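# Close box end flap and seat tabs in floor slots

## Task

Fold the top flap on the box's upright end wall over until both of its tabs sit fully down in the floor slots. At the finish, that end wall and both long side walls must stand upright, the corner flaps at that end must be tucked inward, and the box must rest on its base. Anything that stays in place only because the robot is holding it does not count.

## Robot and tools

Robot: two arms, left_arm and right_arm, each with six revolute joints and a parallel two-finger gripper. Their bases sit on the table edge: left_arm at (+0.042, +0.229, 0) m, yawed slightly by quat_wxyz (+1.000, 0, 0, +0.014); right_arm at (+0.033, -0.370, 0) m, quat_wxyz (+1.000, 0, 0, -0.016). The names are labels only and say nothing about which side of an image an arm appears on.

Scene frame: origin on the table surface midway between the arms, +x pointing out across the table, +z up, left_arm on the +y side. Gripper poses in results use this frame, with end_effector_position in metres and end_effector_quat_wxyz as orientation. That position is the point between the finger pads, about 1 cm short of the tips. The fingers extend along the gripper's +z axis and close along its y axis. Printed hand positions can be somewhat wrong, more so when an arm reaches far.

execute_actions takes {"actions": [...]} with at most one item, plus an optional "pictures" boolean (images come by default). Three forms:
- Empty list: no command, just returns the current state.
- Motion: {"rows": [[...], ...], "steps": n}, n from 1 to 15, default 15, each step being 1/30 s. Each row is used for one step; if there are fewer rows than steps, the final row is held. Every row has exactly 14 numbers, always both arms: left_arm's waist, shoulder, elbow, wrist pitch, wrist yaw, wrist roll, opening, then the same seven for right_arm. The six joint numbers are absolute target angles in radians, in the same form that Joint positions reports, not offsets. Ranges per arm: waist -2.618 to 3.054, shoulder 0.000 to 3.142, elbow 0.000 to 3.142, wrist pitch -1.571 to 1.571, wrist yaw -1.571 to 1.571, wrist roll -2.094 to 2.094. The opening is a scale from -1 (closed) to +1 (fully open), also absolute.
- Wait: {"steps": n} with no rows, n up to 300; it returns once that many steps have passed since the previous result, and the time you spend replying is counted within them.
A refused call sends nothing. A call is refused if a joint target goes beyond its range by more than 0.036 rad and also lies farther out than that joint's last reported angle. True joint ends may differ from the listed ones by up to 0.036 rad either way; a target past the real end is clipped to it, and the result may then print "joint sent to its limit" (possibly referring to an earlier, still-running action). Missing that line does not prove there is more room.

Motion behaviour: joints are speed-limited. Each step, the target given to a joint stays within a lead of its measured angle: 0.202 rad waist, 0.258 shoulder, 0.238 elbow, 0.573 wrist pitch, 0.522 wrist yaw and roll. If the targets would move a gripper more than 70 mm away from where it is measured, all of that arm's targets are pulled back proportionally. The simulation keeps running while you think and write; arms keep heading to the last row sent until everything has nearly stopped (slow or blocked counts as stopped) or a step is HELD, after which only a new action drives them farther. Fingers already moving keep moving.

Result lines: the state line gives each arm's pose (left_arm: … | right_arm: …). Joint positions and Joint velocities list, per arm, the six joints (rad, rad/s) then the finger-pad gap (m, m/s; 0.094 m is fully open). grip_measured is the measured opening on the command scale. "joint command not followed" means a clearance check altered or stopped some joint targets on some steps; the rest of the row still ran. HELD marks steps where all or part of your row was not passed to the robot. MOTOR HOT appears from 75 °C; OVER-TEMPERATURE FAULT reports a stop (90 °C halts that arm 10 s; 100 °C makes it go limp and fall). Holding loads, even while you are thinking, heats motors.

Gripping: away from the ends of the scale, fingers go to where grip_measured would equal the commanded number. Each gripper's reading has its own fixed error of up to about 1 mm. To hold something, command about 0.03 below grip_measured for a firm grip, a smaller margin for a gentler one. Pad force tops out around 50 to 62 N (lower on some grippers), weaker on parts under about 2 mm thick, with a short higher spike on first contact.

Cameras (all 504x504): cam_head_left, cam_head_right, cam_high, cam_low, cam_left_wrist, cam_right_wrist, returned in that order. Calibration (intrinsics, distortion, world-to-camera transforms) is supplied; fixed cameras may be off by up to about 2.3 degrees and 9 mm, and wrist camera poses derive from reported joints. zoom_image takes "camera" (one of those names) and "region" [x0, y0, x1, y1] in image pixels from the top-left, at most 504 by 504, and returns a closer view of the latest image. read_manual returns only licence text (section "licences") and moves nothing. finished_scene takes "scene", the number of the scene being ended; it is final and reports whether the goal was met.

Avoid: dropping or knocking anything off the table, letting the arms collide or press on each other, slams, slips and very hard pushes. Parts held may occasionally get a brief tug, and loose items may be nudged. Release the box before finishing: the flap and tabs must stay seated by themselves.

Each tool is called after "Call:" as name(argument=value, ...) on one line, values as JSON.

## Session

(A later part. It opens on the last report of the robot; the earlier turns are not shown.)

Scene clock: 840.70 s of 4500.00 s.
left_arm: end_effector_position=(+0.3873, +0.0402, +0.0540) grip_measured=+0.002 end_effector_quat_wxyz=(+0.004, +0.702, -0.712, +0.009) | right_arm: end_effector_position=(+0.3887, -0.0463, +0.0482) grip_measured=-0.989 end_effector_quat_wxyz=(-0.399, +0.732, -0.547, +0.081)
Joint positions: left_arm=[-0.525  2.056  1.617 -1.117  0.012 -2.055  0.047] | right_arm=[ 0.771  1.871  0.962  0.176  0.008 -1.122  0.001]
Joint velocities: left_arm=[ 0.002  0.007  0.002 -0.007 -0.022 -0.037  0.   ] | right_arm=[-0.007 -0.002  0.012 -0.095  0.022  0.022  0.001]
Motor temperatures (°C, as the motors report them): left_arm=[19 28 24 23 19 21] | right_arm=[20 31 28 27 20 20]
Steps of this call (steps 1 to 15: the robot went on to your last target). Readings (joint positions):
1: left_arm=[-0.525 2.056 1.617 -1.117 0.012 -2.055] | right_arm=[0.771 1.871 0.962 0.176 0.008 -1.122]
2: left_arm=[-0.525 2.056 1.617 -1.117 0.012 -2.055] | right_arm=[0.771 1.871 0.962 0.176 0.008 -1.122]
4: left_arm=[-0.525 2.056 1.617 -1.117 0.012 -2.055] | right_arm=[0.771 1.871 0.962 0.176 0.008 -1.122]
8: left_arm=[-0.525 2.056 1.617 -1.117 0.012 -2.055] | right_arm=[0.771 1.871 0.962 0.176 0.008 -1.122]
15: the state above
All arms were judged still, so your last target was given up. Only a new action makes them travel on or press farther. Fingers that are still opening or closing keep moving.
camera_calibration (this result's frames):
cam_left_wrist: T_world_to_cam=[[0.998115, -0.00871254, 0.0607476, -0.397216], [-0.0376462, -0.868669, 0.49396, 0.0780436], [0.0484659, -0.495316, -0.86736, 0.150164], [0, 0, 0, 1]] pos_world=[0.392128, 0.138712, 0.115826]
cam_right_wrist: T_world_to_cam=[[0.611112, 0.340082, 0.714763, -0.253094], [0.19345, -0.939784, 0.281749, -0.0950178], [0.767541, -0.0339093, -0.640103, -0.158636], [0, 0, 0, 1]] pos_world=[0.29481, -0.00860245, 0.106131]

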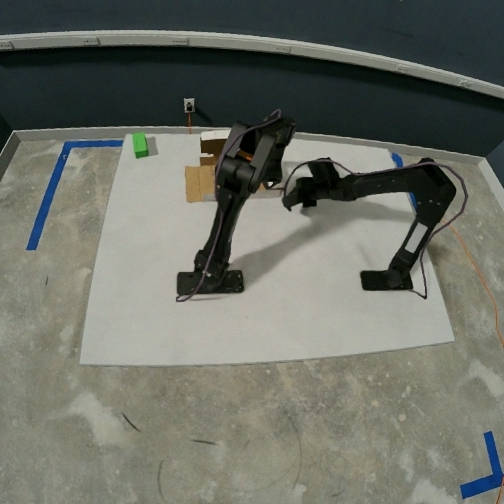

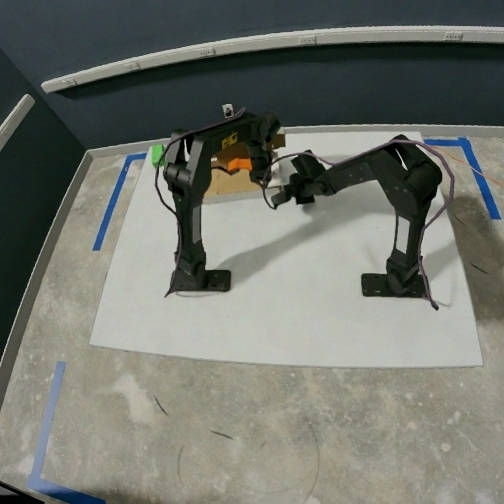

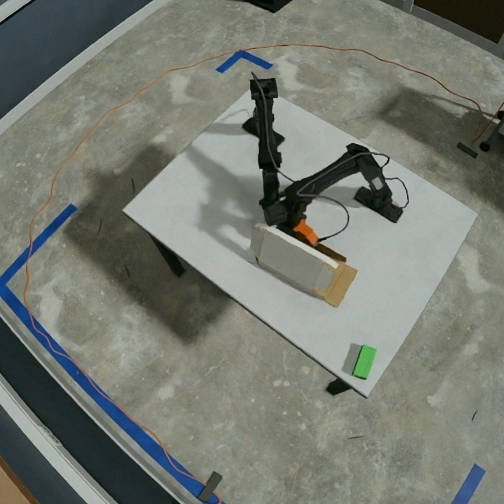

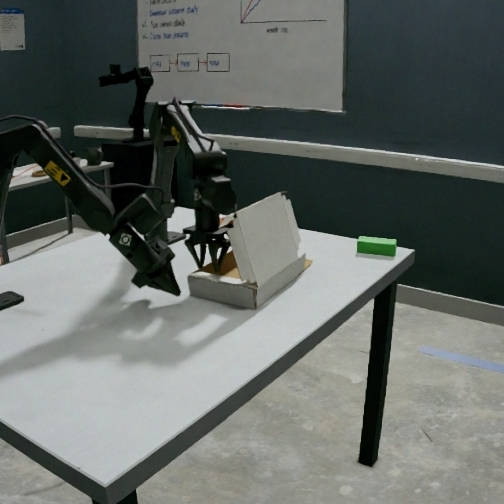

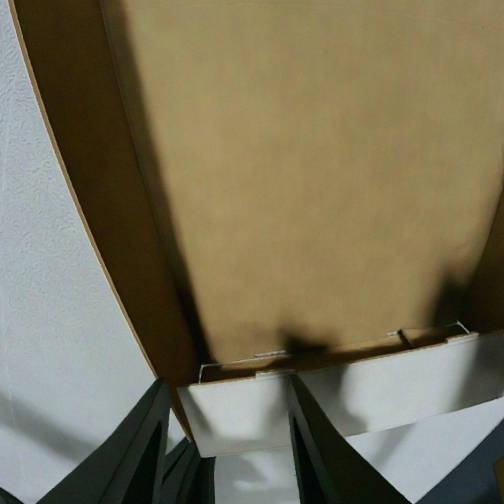

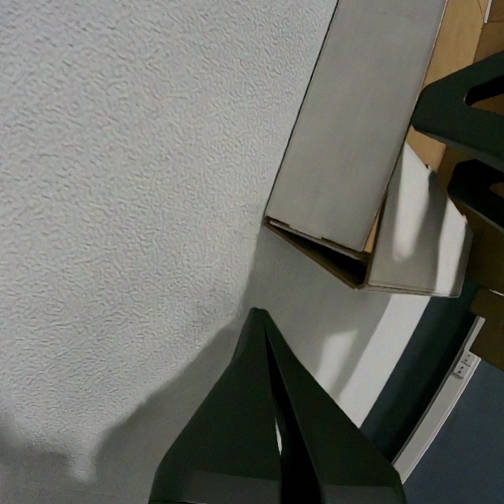

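Call:
execute_actions(actions=[{"rows":[[-0.52,2.03,1.72,-1.26,0,-2.06,0,0.776,1.735,0.825,0.197,0,-1.113,-1],[-0.52,2.03,1.72,-1.26,0,-2.06,0,0.776,1.735,0.825,0.197,0,-1.113,-1],[-0.52,2.03,1.72,-1.26,0,-2.06,0,0.776,1.735,0.825,0.197,0,-1.113,-1],[-0.52,2.03,1.72,-1.26,0,-2.06,0,0.776,1.735,0.825,0.197,0,-1.113,-1],[-0.52,2.03,1.72,-1.26,0,-2.06,0,0.776,1.735,0.825,0.197,0,-1.113,-1],[-0.52,2.03,1.72,-1.26,0,-2.06,0,0.776,1.735,0.825,0.197,0,-1.113,-1],[-0.358,1.821,1.47,-1.25,0,-2.06,0.2,0.776,1.735,0.825,0.197,0,-1.113,-1]],"steps":15}], pictures=false)

Call:
execute_actions(actions=[{"steps":20}])

Scene clock: 859.17 s of 4500.00 s.
left_arm: end_effector_position=(+0.3663, +0.1278, +0.1047) grip_measured=+0.198 end_effector_quat_wxyz=(-0.003, +0.767, -0.642, +0.006) | right_arm: end_effector_position=(+0.3656, -0.0674, +0.0516) grip_measured=-0.989 end_effector_quat_wxyz=(-0.397, +0.732, -0.548, +0.080)
Joint positions: left_arm=[-0.334  1.821  1.497 -1.233 -0.001 -2.055  0.056] | right_arm=[ 0.771  1.76   0.836  0.187  0.008 -1.121  0.001]
Joint velocities: left_arm=[-0.066  0.002  0.012  0.007  0.022 -0.022 -0.   ] | right_arm=[ 0.002  0.002 -0.007 -0.007  0.125  0.007 -0.   ]
Motor temperatures (°C, as the motors report them): left_arm=[19 29 23 24 19 21] | right_arm=[20 31 28 27 20 20]
Steps of this call (steps 1 to 90: nothing new was sent; then 14.97 s passed at rest; steps 91 to 105: all 15 steps of this action). Readings (joint positions):
91: left_arm=[-0.525 2.055 1.630 -1.135 0.012 -2.055] | right_arm=[0.771 1.860 0.944 0.190 0.008 -1.121]
92: left_arm=[-0.525 2.056 1.648 -1.159 0.012 -2.055] | right_arm=[0.771 1.831 0.908 0.198 0.008 -1.121]
94: left_arm=[-0.525 2.049 1.683 -1.186 0.011 -2.055] | right_arm=[0.771 1.777 0.851 0.189 0.008 -1.121]
98: left_arm=[-0.498 1.974 1.620 -1.164 0.019 -2.055] | right_arm=[0.771 1.760 0.836 0.187 0.008 -1.121]
105: the state above

Scene clock: 859.83 s of 4500.00 s.
left_arm: end_effector_position=(+0.3631, +0.1223, +0.1035) grip_measured=+0.198 end_effector_quat_wxyz=(-0.002, +0.761, -0.648, +0.004) | right_arm: end_effector_position=(+0.3656, -0.0674, +0.0516) grip_measured=-0.989 end_effector_quat_wxyz=(-0.397, +0.732, -0.548, +0.080)
Joint positions: left_arm=[-0.352  1.821  1.492 -1.233 -0.    -2.055  0.056] | right_arm=[ 0.771  1.76   0.836  0.187  0.008 -1.121  0.001]
Joint velocities: left_arm=[ 0.007  0.002  0.002 -0.037  0.095 -0.007 -0.001] | right_arm=[ 0.002  0.002 -0.002  0.007  0.037  0.007 -0.001]
Motor temperatures (°C, as the motors report them): left_arm=[19 29 23 24 19 21] | right_arm=[20 31 28 27 20 20]
Steps of this call (steps 1 to 20: the robot went on to your last target). Readings (joint positions):
1: left_arm=[-0.338 1.821 1.497 -1.233 -0.001 -2.055] | right_arm=[0.771 1.760 0.836 0.187 0.008 -1.121]
2: left_arm=[-0.342 1.821 1.495 -1.233 -0.001 -2.055] | right_arm=[0.771 1.760 0.836 0.187 0.008 -1.121]
4: left_arm=[-0.349 1.821 1.493 -1.233 -0.001 -2.055] | right_arm=[0.771 1.760 0.836 0.187 0.008 -1.121]
8: left_arm=[-0.352 1.821 1.492 -1.233 -0.000 -2.055] | right_arm=[0.771 1.760 0.836 0.187 0.008 -1.121]
20: the state above
camera_calibration (this result's frames):
cam_left_wrist: T_world_to_cam=[[0.984674, 0.163482, 0.0607498, -0.391553], [0.114498, -0.868711, 0.481905, 0.0700211], [0.131557, -0.467563, -0.874115, 0.202149], [0, 0, 0, 1]] pos_world=[0.350941, 0.219358, 0.166745]
cam_right_wrist: T_world_to_cam=[[0.613345, 0.341609, 0.712118, -0.234819], [0.19406, -0.939167, 0.283384, -0.111605], [0.765604, -0.0356183, -0.642326, -0.138689], [0, 0, 0, 1]] pos_world=[0.271864, -0.0295395, 0.109763]

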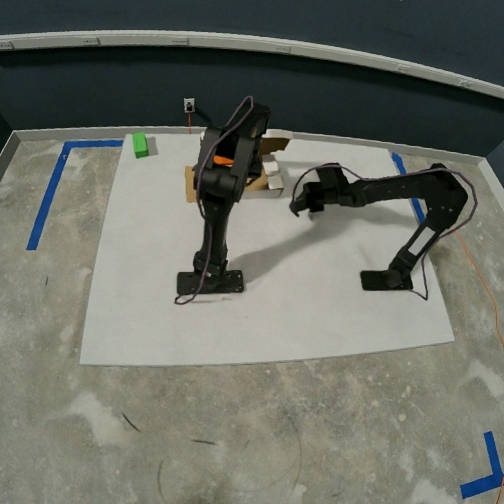

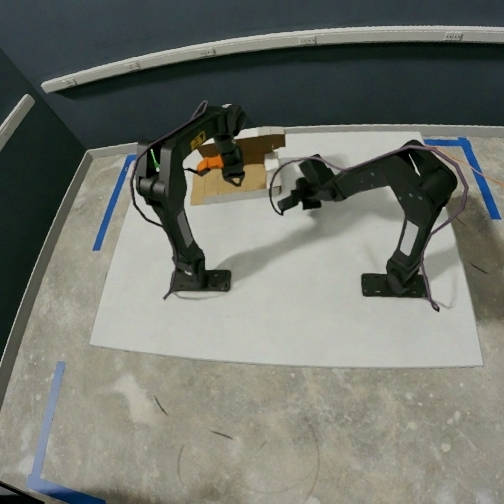

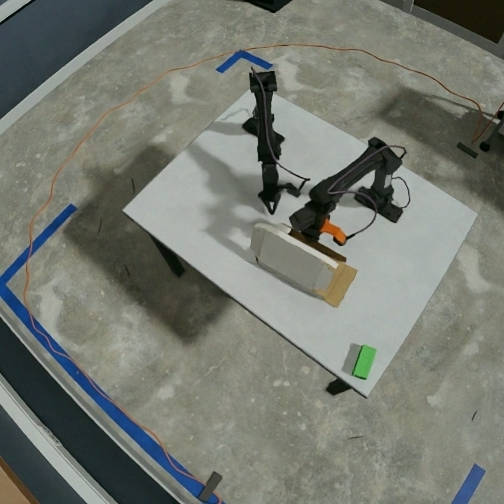

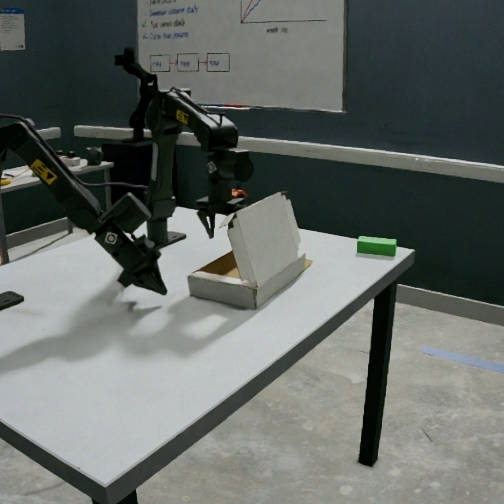

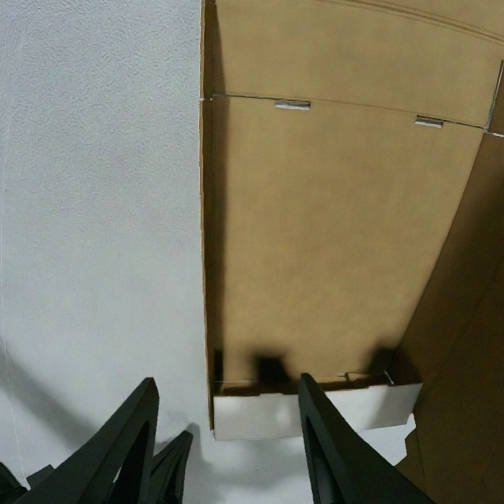

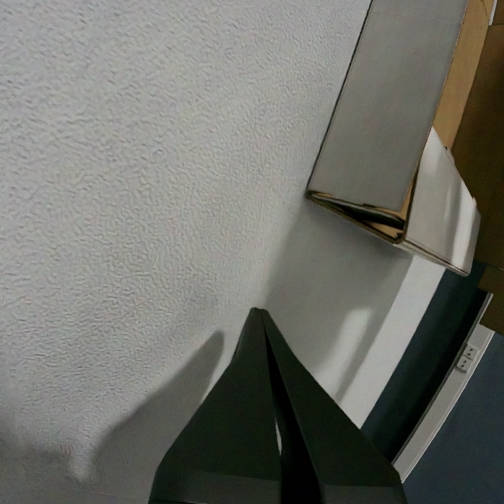

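Call:
execute_actions(actions=[{"rows":[[-0.358,1.85,1.27,-0.99,0,-2.06,0.2,0.78,1.2,0.7,-0.2,0,-1.113,-1]],"steps":15}], pictures=false)

Call:
execute_actions(actions=[{"rows":[[-0.358,1.85,1.27,-0.99,0,-2.06,0.2,0.78,1.2,0.7,-0.2,0,-1.113,-1],[-0.358,1.85,1.27,-0.99,0,-2.06,0.2,0.78,1.2,0.7,-0.2,0,-1.113,-1],[-0.358,1.85,1.27,-0.99,0,-2.06,0.2,0.78,1.2,0.7,-0.2,0,-1.113,-1],[-0.358,1.85,1.27,-0.99,0,-2.06,0.2,0.78,1.2,0.7,-0.2,0,-1.113,-1],[-0.358,1.85,1.27,-0.99,0,-2.06,-1,0.78,1.2,0.7,-0.2,0,-1.113,-1]],"steps":15}], pictures=false)

Call:
execute_actions(actions=[{"rows":[[-0.39,1.80,1.21,-0.98,0,-2.05,-1,0.78,1.2,0.7,-0.2,0,-1.113,-1],[-0.39,1.80,1.21,-0.98,0,-2.05,-1,0.78,1.2,0.7,-0.2,0,-1.113,-1],[-0.42,1.75,1.15,-0.97,0,-2.04,-1,0.78,1.2,0.7,-0.2,0,-1.113,-1],[-0.42,1.75,1.15,-0.97,0,-2.04,-1,0.78,1.2,0.7,-0.2,0,-1.113,-1],[-0.45,1.70,1.09,-0.96,0,-2.03,-1,0.78,1.2,0.7,-0.2,0,-1.113,-1],[-0.45,1.70,1.09,-0.96,0,-2.03,-1,0.78,1.2,0.7,-0.2,0,-1.113,-1],[-0.48,1.65,1.03,-0.95,0,-2.02,-1,0.78,1.2,0.7,-0.2,0,-1.113,-1],[-0.48,1.65,1.03,-0.95,0,-2.02,-1,0.78,1.2,0.7,-0.2,0,-1.113,-1],[-0.51,1.60,0.97,-0.94,0,-2.01,-1,0.78,1.2,0.7,-0.2,0,-1.113,-1],[-0.51,1.60,0.97,-0.94,0,-2.01,-1,0.78,1.2,0.7,-0.2,0,-1.113,-1],[-0.55,1.56,0.925,-0.935,0,-2.0,-1,0.78,1.2,0.7,-0.2,0,-1.113,-1],[-0.55,1.56,0.925,-0.935,0,-2.0,-1,0.78,1.2,0.7,-0.2,0,-1.113,-1],[-0.58,1.525,0.883,-0.929,0,-2.06,-1,0.78,1.2,0.7,-0.2,0,-1.113,-1]],"steps":15}], pictures=false)

Call:
execute_actions(actions=[{"steps":20}])

Call:
zoom_image(camera="cam_head_right", region=[170, 130, 350, 250])

Call:
zoom_image(camera="cam_head_left", region=[170, 130, 350, 250])

Scene clock: 884.50 s of 4500.00 s.
left_arm: end_effector_position=(+0.3518, +0.1261, +0.0381) grip_measured=+0.198 end_effector_quat_wxyz=(+0.004, +0.761, -0.648, -0.010) | right_arm: end_effector_position=(+0.2998, -0.1264, +0.1455) grip_measured=-0.989 end_effector_quat_wxyz=(-0.427, +0.721, -0.539, +0.086)
Joint positions: left_arm=[-0.352  1.857  1.272 -1.006 -0.    -2.055  0.056] | right_arm=[ 0.774  1.191  0.695 -0.174  0.008 -1.12   0.001]
Joint velocities: left_arm=[-0.017 -0.007  0.002  0.081  0.022 -0.022 -0.001] | right_arm=[ 0.002 -0.002 -0.002 -0.183 -0.007 -0.037  0.   ]
Motor temperatures (°C, as the motors report them): left_arm=[19 29 23 23 19 21] | right_arm=[20 32 26 28 20 20]
Steps of this call (steps 1 to 15: the robot went on to your last target; steps 16 to 90: nothing new was sent; then 21.17 s passed at rest; steps 91 to 105: all 15 steps of this action). Readings (joint positions):
91: left_arm=[-0.352 1.817 1.463 -1.195 -0.000 -2.055] | right_arm=[0.771 1.741 0.826 0.163 0.008 -1.120]
92: left_arm=[-0.352 1.808 1.412 -1.138 -0.000 -2.055] | right_arm=[0.771 1.689 0.795 0.107 0.008 -1.120]
94: left_arm=[-0.352 1.823 1.327 -1.084 -0.000 -2.055] | right_arm=[0.772 1.541 0.726 -0.018 0.008 -1.120]
98: left_arm=[-0.352 1.857 1.272 -1.050 -0.000 -2.055] | right_arm=[0.774 1.251 0.695 -0.139 0.008 -1.120]
105: the state above

Scene clock: 885.00 s of 4500.00 s.
left_arm: end_effector_position=(+0.3548, +0.1249, +0.0380) grip_measured=-0.968 end_effector_quat_wxyz=(+0.001, +0.762, -0.648, -0.004) | right_arm: end_effector_position=(+0.2976, -0.1283, +0.1420) grip_measured=-0.989 end_effector_quat_wxyz=(-0.419, +0.724, -0.541, +0.084)
Joint positions: left_arm=[-0.352  1.857  1.272 -0.993 -0.001 -2.058  0.002] | right_arm=[ 0.774  1.191  0.695 -0.193  0.008 -1.12   0.001]
Joint velocities: left_arm=[ 0.002  0.012  0.012  0.007  0.037  0.022 -0.001] | right_arm=[-0.017 -0.002 -0.037 -0.051  0.007 -0.007 -0.   ]
Motor temperatures (°C, as the motors report them): left_arm=[19 29 23 23 19 21] | right_arm=[20 32 26 28 20 20]
Steps of this call (steps 1 to 15: all 15 steps of this action). Readings (joint positions):
1: left_arm=[-0.352 1.857 1.272 -1.004 -0.000 -2.055] | right_arm=[0.774 1.191 0.695 -0.179 0.008 -1.120]
2: left_arm=[-0.352 1.857 1.272 -1.002 -0.000 -2.055] | right_arm=[0.774 1.191 0.695 -0.182 0.008 -1.120]
4: left_arm=[-0.352 1.857 1.272 -1.000 -0.000 -2.055] | right_arm=[0.774 1.191 0.695 -0.186 0.008 -1.120]
8: left_arm=[-0.352 1.857 1.272 -0.998 -0.000 -2.055] | right_arm=[0.774 1.191 0.695 -0.191 0.008 -1.120]
15: the state above

Scene clock: 885.50 s of 4500.00 s.
left_arm: end_effector_position=(+0.2553, +0.1037, +0.0384) grip_measured=-0.968 end_effector_quat_wxyz=(+0.002, -0.681, +0.732, -0.001) | right_arm: end_effector_position=(+0.2976, -0.1283, +0.1420) grip_measured=-0.989 end_effector_quat_wxyz=(-0.419, +0.724, -0.541, +0.084)
Joint positions: left_arm=[-0.565  1.548  0.918 -0.939 -0.003 -2.037  0.001] | right_arm=[ 0.774  1.191  0.695 -0.193  0.008 -1.12   0.001]
Joint velocities: left_arm=[-0.315 -0.3   -0.344 -0.022  0.037 -0.154  0.001] | right_arm=[-0.002  0.007 -0.012 -0.007  0.022 -0.051 -0.   ]
Motor temperatures (°C, as the motors report them): left_arm=[19 29 23 23 19 21] | right_arm=[20 32 26 28 20 20]
Steps of this call (steps 1 to 15: all 15 steps of this action). Readings (joint positions):
1: left_arm=[-0.355 1.852 1.265 -0.987 -0.002 -2.057] | right_arm=[0.774 1.191 0.695 -0.193 0.008 -1.120]
2: left_arm=[-0.359 1.842 1.252 -0.980 -0.003 -2.057] | right_arm=[0.774 1.191 0.695 -0.193 0.008 -1.120]
4: left_arm=[-0.381 1.803 1.207 -0.967 -0.004 -2.054] | right_arm=[0.774 1.191 0.695 -0.193 0.008 -1.120]
8: left_arm=[-0.453 1.699 1.088 -0.954 -0.002 -2.041] | right_arm=[0.774 1.191 0.695 -0.193 0.008 -1.120]
15: the state above

Scene clock: 886.17 s of 4500.00 s.
left_arm: end_effector_position=(+0.2518, +0.1029, +0.0382) grip_measured=-0.968 end_effector_quat_wxyz=(+0.002, -0.683, +0.731, -0.001) | right_arm: end_effector_position=(+0.2976, -0.1283, +0.1420) grip_measured=-0.989 end_effector_quat_wxyz=(-0.419, +0.724, -0.541, +0.084)
Joint positions: left_arm=[-0.575  1.538  0.908 -0.938 -0.003 -2.051  0.001] | right_arm=[ 0.774  1.191  0.695 -0.193  0.008 -1.12   0.001]
Joint velocities: left_arm=[ 0.012  0.012  0.017 -0.007  0.051  0.051  0.001] | right_arm=[-0.002  0.007  0.002  0.022  0.037  0.007 -0.001]
Motor temperatures (°C, as the motors report them): left_arm=[19 29 23 23 19 21] | right_arm=[20 32 26 28 20 20]
Steps of this call (steps 1 to 20: the robot went on to your last target). Readings (joint positions):
1: left_arm=[-0.573 1.540 0.910 -0.939 -0.003 -2.040] | right_arm=[0.774 1.191 0.695 -0.193 0.008 -1.120]
2: left_arm=[-0.575 1.538 0.908 -0.939 -0.003 -2.042] | right_arm=[0.774 1.191 0.695 -0.193 0.008 -1.120]
4: left_arm=[-0.575 1.538 0.908 -0.939 -0.003 -2.045] | right_arm=[0.774 1.191 0.695 -0.193 0.008 -1.120]
8: left_arm=[-0.575 1.538 0.908 -0.938 -0.003 -2.049] | right_arm=[0.774 1.191 0.695 -0.193 0.008 -1.120]
20: the state above
camera_calibration (this result's frames):
cam_left_wrist: T_world_to_cam=[[0.996329, -0.06375, 0.0571289, -0.254206], [-0.0833401, -0.874793, 0.477274, 0.147935], [0.0195498, -0.480284, -0.876895, 0.18024], [0, 0, 0, 1]] pos_world=[0.262078, 0.199773, 0.101969]
cam_right_wrist: T_world_to_cam=[[0.587382, 0.318904, 0.74383, -0.236364], [0.185981, -0.947683, 0.259438, -0.176544], [0.787651, -0.0140509, -0.615962, -0.0383685], [0, 0, 0, 1]] pos_world=[0.201891, -0.0924691, 0.197983]

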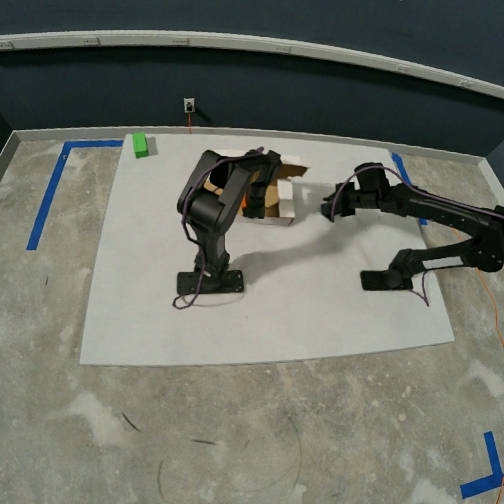

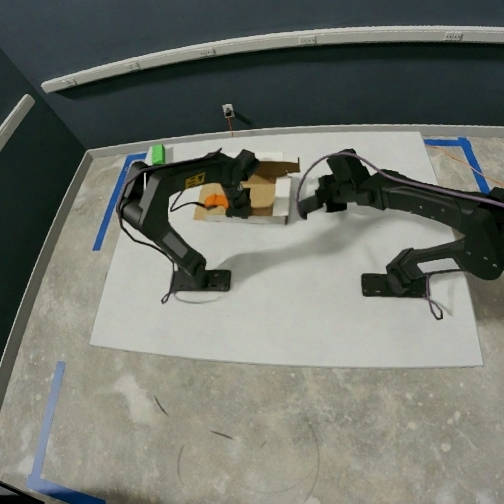

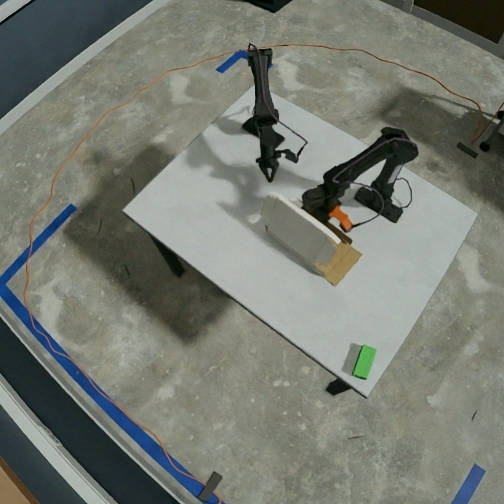

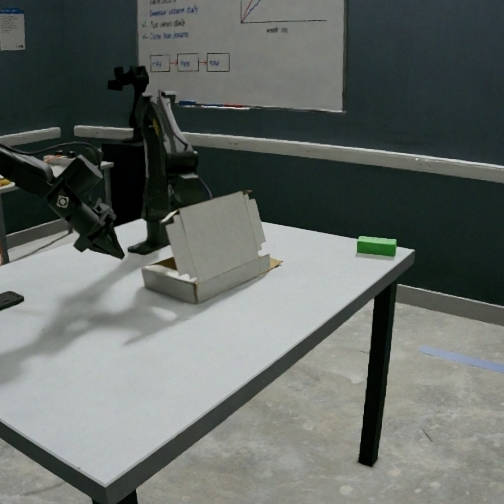

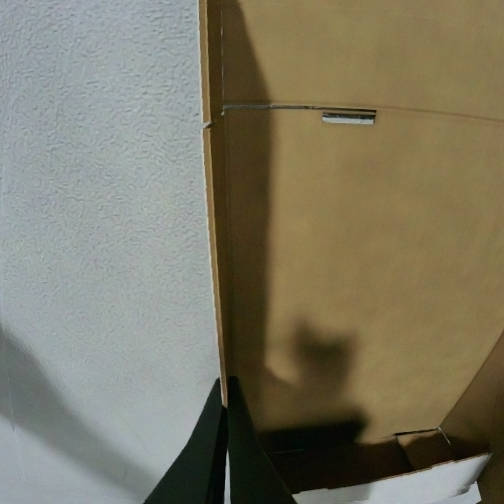

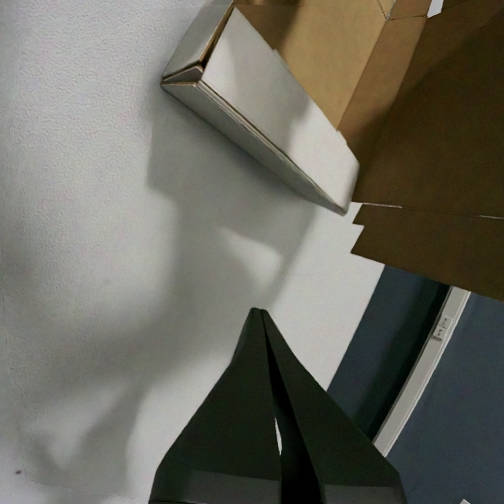

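Region (170, 130, 350, 250) of cam_head_right's 504x504 image, scaled by 2.800, with more detail than that image has.

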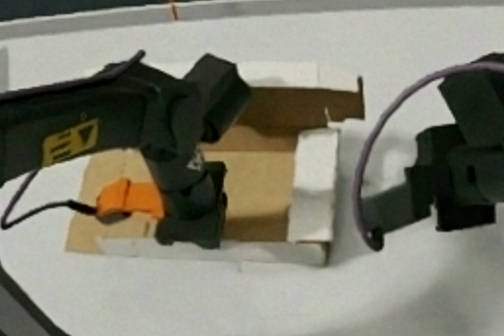

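Region (170, 130, 350, 250) of cam_head_left's 504x504 image, scaled by 2.800, with more detail than that image has.

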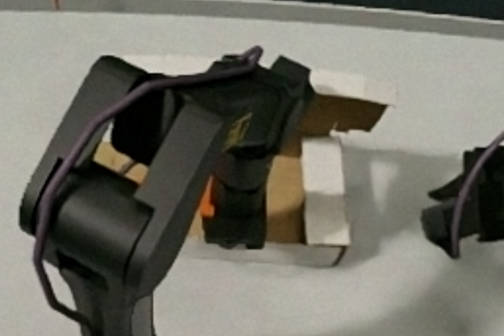

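Call:
execute_actions(actions=[{"rows":[[-0.58,1.525,0.883,-0.929,0,-2.06,-1,0.908,1.5,1.3,-1.1,0,-2.06,1]],"steps":15}], pictures=false)

Call:
execute_actions(actions=[{"rows":[[-0.58,1.525,0.883,-0.929,0,-2.06,-1,0.908,2.094,1.92,-1.105,0,-2.06,1]],"steps":15}], pictures=false)

Call:
execute_actions(actions=[{"steps":25}])

Call:
zoom_image(camera="cam_head_left", region=[170, 130, 350, 250])

Scene clock: 906.10 s of 4500.00 s.
left_arm: end_effector_position=(+0.2518, +0.1029, +0.0382) grip_measured=-0.968 end_effector_quat_wxyz=(+0.002, -0.683, +0.731, -0.001) | right_arm: end_effector_position=(+0.2447, -0.1155, +0.1492) grip_measured=+1.000 end_effector_quat_wxyz=(-0.128, +0.980, -0.127, +0.086)
Joint positions: left_arm=[-0.575  1.538  0.908 -0.938 -0.003 -2.051  0.001] | right_arm=[ 0.911  1.506  1.281 -1.037  0.008 -2.006  0.094]
Joint velocities: left_arm=[-0.012  0.002 -0.002  0.022 -0.037  0.022 -0.   ] | right_arm=[ 0.032  0.007  0.017 -0.403  0.022 -0.359  0.   ]
Motor temperatures (°C, as the motors report them): left_arm=[19 28 23 23 19 21] | right_arm=[20 30 27 28 20 20]
Steps of this call (steps 1 to 15: the robot went on to your last target; steps 16 to 90: nothing new was sent; then 16.43 s passed at rest; steps 91 to 105: all 15 steps of this action). Readings (joint positions):
91: left_arm=[-0.575 1.538 0.908 -0.938 -0.003 -2.051] | right_arm=[0.789 1.220 0.734 -0.273 0.018 -1.193]
92: left_arm=[-0.575 1.538 0.908 -0.938 -0.003 -2.051] | right_arm=[0.825 1.289 0.813 -0.394 0.021 -1.294]
94: left_arm=[-0.575 1.538 0.908 -0.938 -0.003 -2.051] | right_arm=[0.888 1.442 0.972 -0.597 0.013 -1.491]
98: left_arm=[-0.575 1.538 0.908 -0.938 -0.003 -2.051] | right_arm=[0.911 1.541 1.209 -0.887 0.008 -1.817]
105: the state above

Scene clock: 906.60 s of 4500.00 s.
left_arm: end_effector_position=(+0.2520, +0.1028, +0.0382) grip_measured=-0.968 end_effector_quat_wxyz=(+0.002, -0.683, +0.731, -0.001) | right_arm: end_effector_position=(+0.3340, -0.0077, +0.0952) grip_measured=+1.000 end_effector_quat_wxyz=(-0.094, +0.988, -0.104, +0.067)
Joint positions: left_arm=[-0.575  1.538  0.908 -0.938 -0.003 -2.051  0.001] | right_arm=[ 0.911  2.136  1.878 -1.081  0.008 -2.053  0.094]
Joint velocities: left_arm=[ 0.002 -0.012 -0.007  0.022  0.037 -0.007 -0.001] | right_arm=[-0.032 -0.11   0.09  -0.037 -0.022  0.022  0.   ]
Motor temperatures (°C, as the motors report them): left_arm=[19 28 23 23 19 21] | right_arm=[20 30 27 28 20 20]
Steps of this call (steps 1 to 15: all 15 steps of this action). Readings (joint positions):
1: left_arm=[-0.575 1.538 0.908 -0.938 -0.003 -2.051] | right_arm=[0.911 1.535 1.316 -1.078 0.008 -2.017]
2: left_arm=[-0.575 1.538 0.908 -0.938 -0.003 -2.051] | right_arm=[0.911 1.596 1.393 -1.119 0.008 -2.026]
4: left_arm=[-0.575 1.538 0.908 -0.938 -0.003 -2.051] | right_arm=[0.911 1.752 1.561 -1.119 0.008 -2.037]
8: left_arm=[-0.575 1.538 0.908 -0.938 -0.003 -2.051] | right_arm=[0.911 2.059 1.849 -1.074 0.008 -2.047]
15: the state above

Scene clock: 907.43 s of 4500.00 s.
left_arm: end_effector_position=(+0.2520, +0.1028, +0.0382) grip_measured=-0.968 end_effector_quat_wxyz=(+0.002, -0.683, +0.731, -0.001) | right_arm: end_effector_position=(+0.3346, -0.0070, +0.1042) grip_measured=+1.000 end_effector_quat_wxyz=(-0.101, +0.987, -0.103, +0.072)
Joint positions: left_arm=[-0.575  1.538  0.908 -0.938 -0.003 -2.051  0.001] | right_arm=[ 0.911  2.122  1.888 -1.087  0.008 -2.055  0.094]
Joint velocities: left_arm=[-0.007  0.007 -0.007 -0.007  0.037 -0.081  0.001] | right_arm=[-0.002 -0.007 -0.012 -0.022 -0.037  0.022  0.   ]
Motor temperatures (°C, as the motors report them): left_arm=[19 28 23 23 19 21] | right_arm=[20 30 27 28 20 20]
Steps of this call (steps 1 to 25: the robot went on to your last target). Readings (joint positions):
1: left_arm=[-0.575 1.538 0.908 -0.938 -0.003 -2.051] | right_arm=[0.911 2.133 1.881 -1.082 0.008 -2.054]
2: left_arm=[-0.575 1.538 0.908 -0.938 -0.003 -2.051] | right_arm=[0.911 2.129 1.884 -1.083 0.008 -2.054]
4: left_arm=[-0.575 1.538 0.908 -0.938 -0.003 -2.051] | right_arm=[0.911 2.124 1.887 -1.084 0.008 -2.054]
8: left_arm=[-0.575 1.538 0.908 -0.938 -0.003 -2.051] | right_arm=[0.911 2.122 1.888 -1.085 0.008 -2.055]
25: the state above
camera_calibration (this result's frames):
cam_left_wrist: T_world_to_cam=[[0.99634, -0.0629668, 0.057804, -0.254482], [-0.0829841, -0.874666, 0.477571, 0.147747], [0.0204881, -0.48062, -0.87669, 0.17998], [0, 0, 0, 1]] pos_world=[0.262124, 0.199708, 0.101937]
cam_right_wrist: T_world_to_cam=[[-0.0885957, 0.985779, 0.142793, 0.0247748], [0.731545, -0.032898, 0.680999, -0.278777], [0.676013, 0.164793, -0.718227, -0.0397943], [0, 0, 0, 1]] pos_world=[0.233035, -0.0270358, 0.157728]

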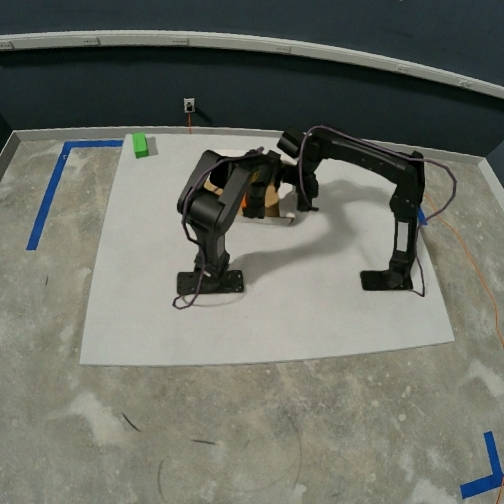

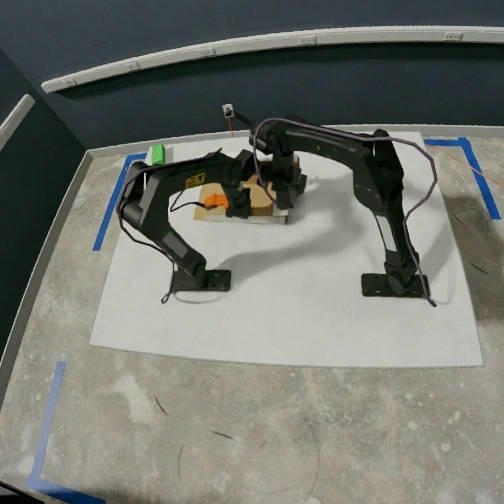

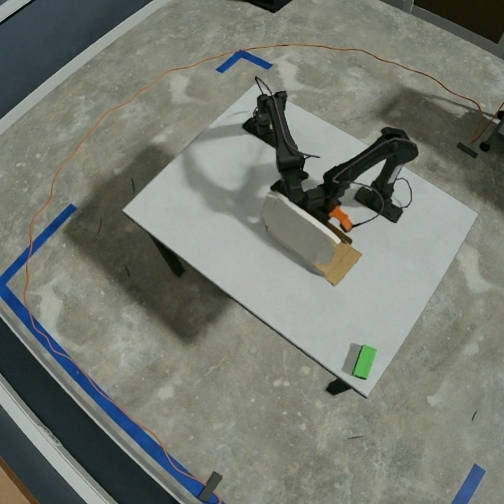

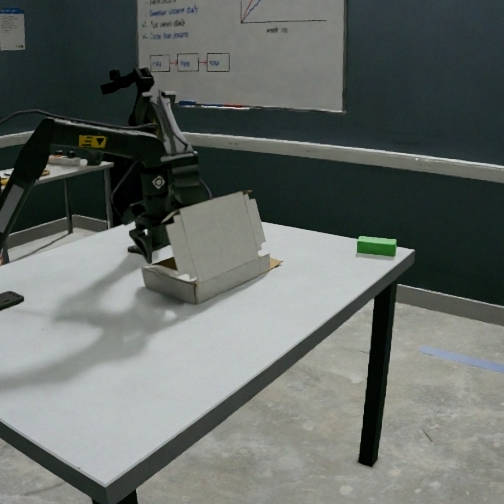

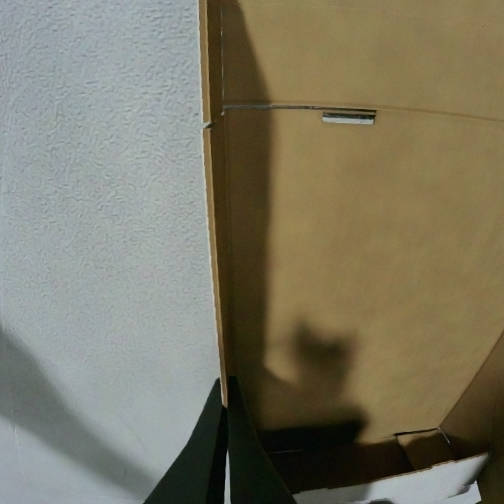

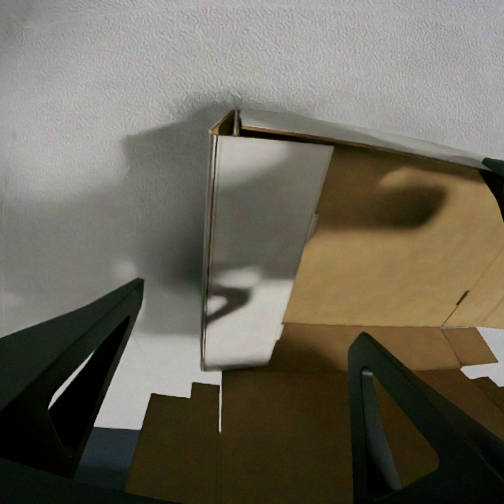

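Region (170, 130, 350, 250) of cam_head_left's 504x504 image, scaled by 2.800, with more detail than that image has.

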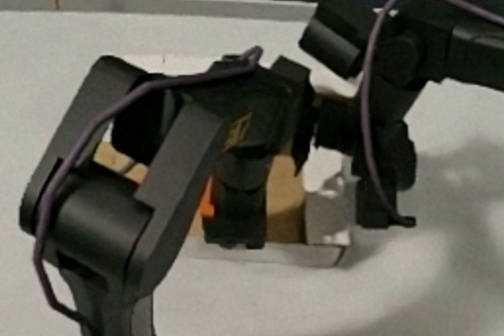

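Call:
execute_actions(actions=[{"rows":[[-0.58,1.525,0.883,-0.929,0,-2.06,-1,0.908,2.11,1.78,-0.95,0,-2.06,1],[-0.58,1.525,0.883,-0.929,0,-2.06,-1,0.908,2.11,1.78,-0.95,0,-2.06,1],[-0.58,1.525,0.883,-0.929,0,-2.06,-1,0.908,2.11,1.78,-0.95,0,-2.06,1],[-0.58,1.525,0.883,-0.929,0,-2.06,-1,0.908,2.11,1.78,-0.95,0,-2.06,1],[-0.58,1.525,0.883,-0.929,0,-2.06,-1,0.908,2.11,1.78,-0.95,0,-2.06,1],[-0.58,1.525,0.883,-0.929,0,-2.06,-1,0.908,2.128,1.65,-0.805,0,-2.06,1]],"steps":15}], pictures=false)

Call:
execute_actions(actions=[{"steps":15}])

Scene clock: 920.47 s of 4500.00 s.
left_arm: end_effector_position=(+0.2520, +0.1028, +0.0382) grip_measured=-0.968 end_effector_quat_wxyz=(+0.002, -0.683, +0.731, -0.001) | right_arm: end_effector_position=(+0.3346, -0.0070, +0.1042) grip_measured=+1.000 end_effector_quat_wxyz=(-0.101, +0.987, -0.103, +0.072)
Joint positions: left_arm=[-0.575  1.538  0.908 -0.938 -0.003 -2.051  0.001] | right_arm=[ 0.911  2.122  1.888 -1.087  0.008 -2.055  0.094]
Joint velocities: left_arm=[ 0.012 -0.017  0.007 -0.037  0.007 -0.007  0.001] | right_arm=[ 0.002  0.002 -0.017 -0.007  0.066  0.007  0.   ]
Motor temperatures (°C, as the motors report them): left_arm=[19 28 23 23 19 21] | right_arm=[20 34 28 26 20 20]
A step of this action was HELD (marked below), so the robot has no last target. An arm can still carry out its HELD step.
Steps of this call (steps 1 to 15: the robot went on to your last target; steps 16 to 90: nothing new was sent; then 9.53 s passed at rest; steps 91 to 105: all 15 steps of this action). Readings (joint positions):
91: left_arm=[-0.575 1.538 0.908 -0.938 -0.003 -2.051] | right_arm=[0.911 2.122 1.888 -1.087 0.008 -2.055] HELD
92: left_arm=[-0.575 1.538 0.908 -0.938 -0.003 -2.051] | right_arm=[0.911 2.122 1.888 -1.087 0.008 -2.055] HELD
93: left_arm=[-0.575 1.538 0.908 -0.938 -0.003 -2.051] | right_arm=[0.911 2.122 1.888 -1.087 0.008 -2.055] HELD
94: left_arm=[-0.575 1.538 0.908 -0.938 -0.003 -2.051] | right_arm=[0.911 2.122 1.888 -1.087 0.008 -2.055] HELD
95: left_arm=[-0.575 1.538 0.908 -0.938 -0.003 -2.051] | right_arm=[0.911 2.122 1.888 -1.087 0.008 -2.055] HELD
96: left_arm=[-0.575 1.538 0.908 -0.938 -0.003 -2.051] | right_arm=[0.911 2.122 1.888 -1.087 0.008 -2.055] HELD
97: left_arm=[-0.575 1.538 0.908 -0.938 -0.003 -2.051] | right_arm=[0.911 2.122 1.888 -1.087 0.008 -2.055] HELD
98: left_arm=[-0.575 1.538 0.908 -0.938 -0.003 -2.051] | right_arm=[0.911 2.122 1.888 -1.087 0.008 -2.055] HELD
99: left_arm=[-0.575 1.538 0.908 -0.938 -0.003 -2.051] | right_arm=[0.911 2.122 1.888 -1.087 0.008 -2.055] HELD
100: left_arm=[-0.575 1.538 0.908 -0.938 -0.003 -2.051] | right_arm=[0.911 2.122 1.888 -1.087 0.008 -2.055] HELD
101: left_arm=[-0.575 1.538 0.908 -0.938 -0.003 -2.051] | right_arm=[0.911 2.122 1.888 -1.087 0.008 -2.055] HELD
102: left_arm=[-0.575 1.538 0.908 -0.938 -0.003 -2.051] | right_arm=[0.911 2.122 1.888 -1.087 0.008 -2.055] HELD
103: left_arm=[-0.575 1.538 0.908 -0.938 -0.003 -2.051] | right_arm=[0.911 2.122 1.888 -1.087 0.008 -2.055] HELD
104: left_arm=[-0.575 1.538 0.908 -0.938 -0.003 -2.051] | right_arm=[0.911 2.122 1.888 -1.087 0.008 -2.055] HELD
105: the state above HELD
joint command not followed: on one or more control steps a check withheld the commanded joint targets of the right arm, and it was not sent them on those steps. On the call's last step the targets were still withheld.
cause: the commanded joint targets would bring a part of the robot too close to another arm (this arm's wrist (the part past joint 4) and the other arm's wrist (the part past joint 4)); next, command targets that bring no part of the robot closer to that arm.

Scene clock: 920.97 s of 4500.00 s.
left_arm: end_effector_position=(+0.2520, +0.1028, +0.0382) grip_measured=-0.968 end_effector_quat_wxyz=(+0.002, -0.683, +0.731, -0.001) | right_arm: end_effector_position=(+0.3346, -0.0070, +0.1042) grip_measured=+1.000 end_effector_quat_wxyz=(-0.101, +0.987, -0.103, +0.072)
Joint positions: left_arm=[-0.575  1.538  0.908 -0.938 -0.003 -2.051  0.001] | right_arm=[ 0.911  2.122  1.888 -1.087  0.008 -2.055  0.094]
Joint velocities: left_arm=[ 0.002  0.002 -0.007 -0.022 -0.051  0.037 -0.001] | right_arm=[-0.007  0.017  0.017 -0.007  0.022 -0.037  0.   ]
Motor temperatures (°C, as the motors report them): left_arm=[19 28 23 23 19 21] | right_arm=[20 34 28 26 20 20]
Steps of this call (steps 1 to 15: nothing new was sent). Readings (joint positions):
1: left_arm=[-0.575 1.538 0.908 -0.938 -0.003 -2.051] | right_arm=[0.911 2.122 1.888 -1.087 0.008 -2.055]
2: left_arm=[-0.575 1.538 0.908 -0.938 -0.003 -2.051] | right_arm=[0.911 2.122 1.888 -1.087 0.008 -2.055]
4: left_arm=[-0.575 1.538 0.908 -0.938 -0.003 -2.051] | right_arm=[0.911 2.122 1.888 -1.087 0.008 -2.055]
8: left_arm=[-0.575 1.538 0.908 -0.938 -0.003 -2.051] | right_arm=[0.911 2.122 1.888 -1.087 0.008 -2.055]
15: the state above
camera_calibration (this result's frames):
cam_left_wrist: T_world_to_cam=[[0.99634, -0.0629668, 0.057804, -0.254482], [-0.0829841, -0.874666, 0.477571, 0.147747], [0.0204881, -0.48062, -0.87669, 0.17998], [0, 0, 0, 1]] pos_world=[0.262124, 0.199708, 0.101937]
cam_right_wrist: T_world_to_cam=[[-0.0885957, 0.985779, 0.142793, 0.0247748], [0.731545, -0.032898, 0.680999, -0.278777], [0.676013, 0.164793, -0.718227, -0.0397943], [0, 0, 0, 1]] pos_world=[0.233035, -0.0270358, 0.157728]

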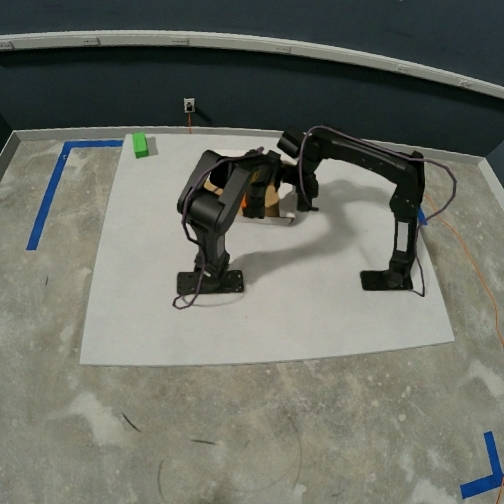

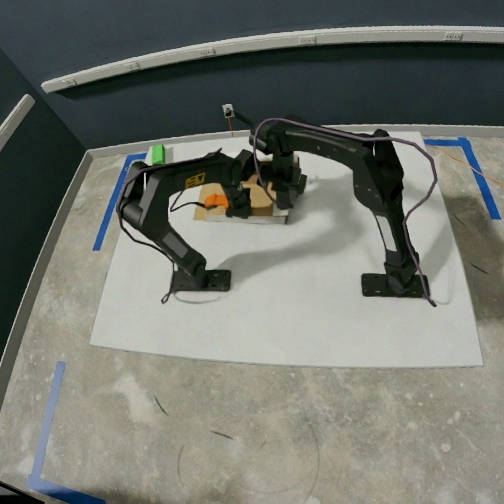

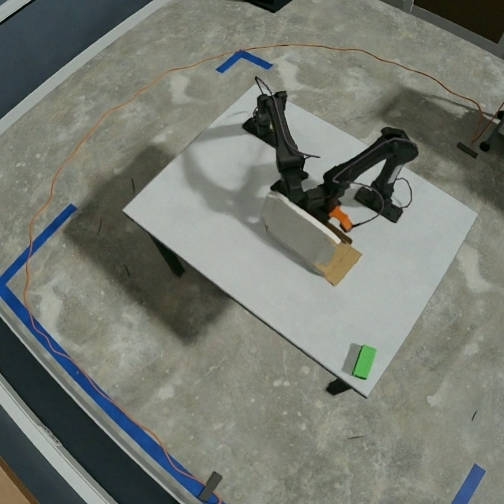

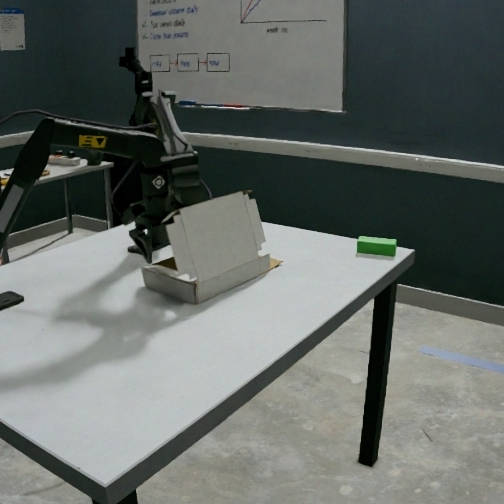

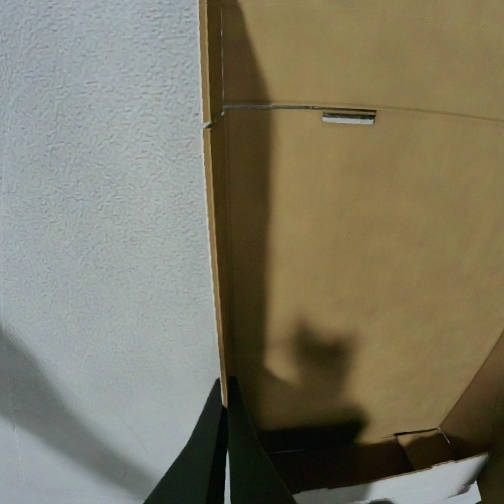

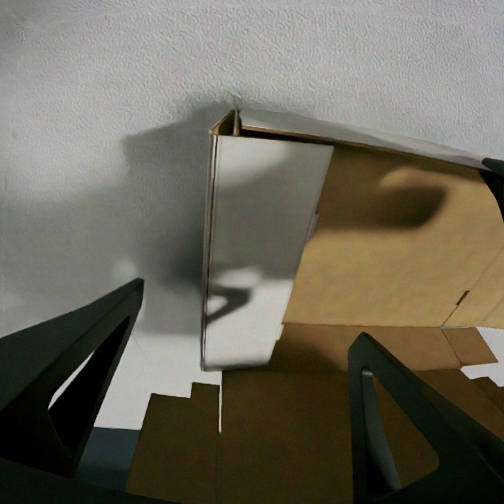

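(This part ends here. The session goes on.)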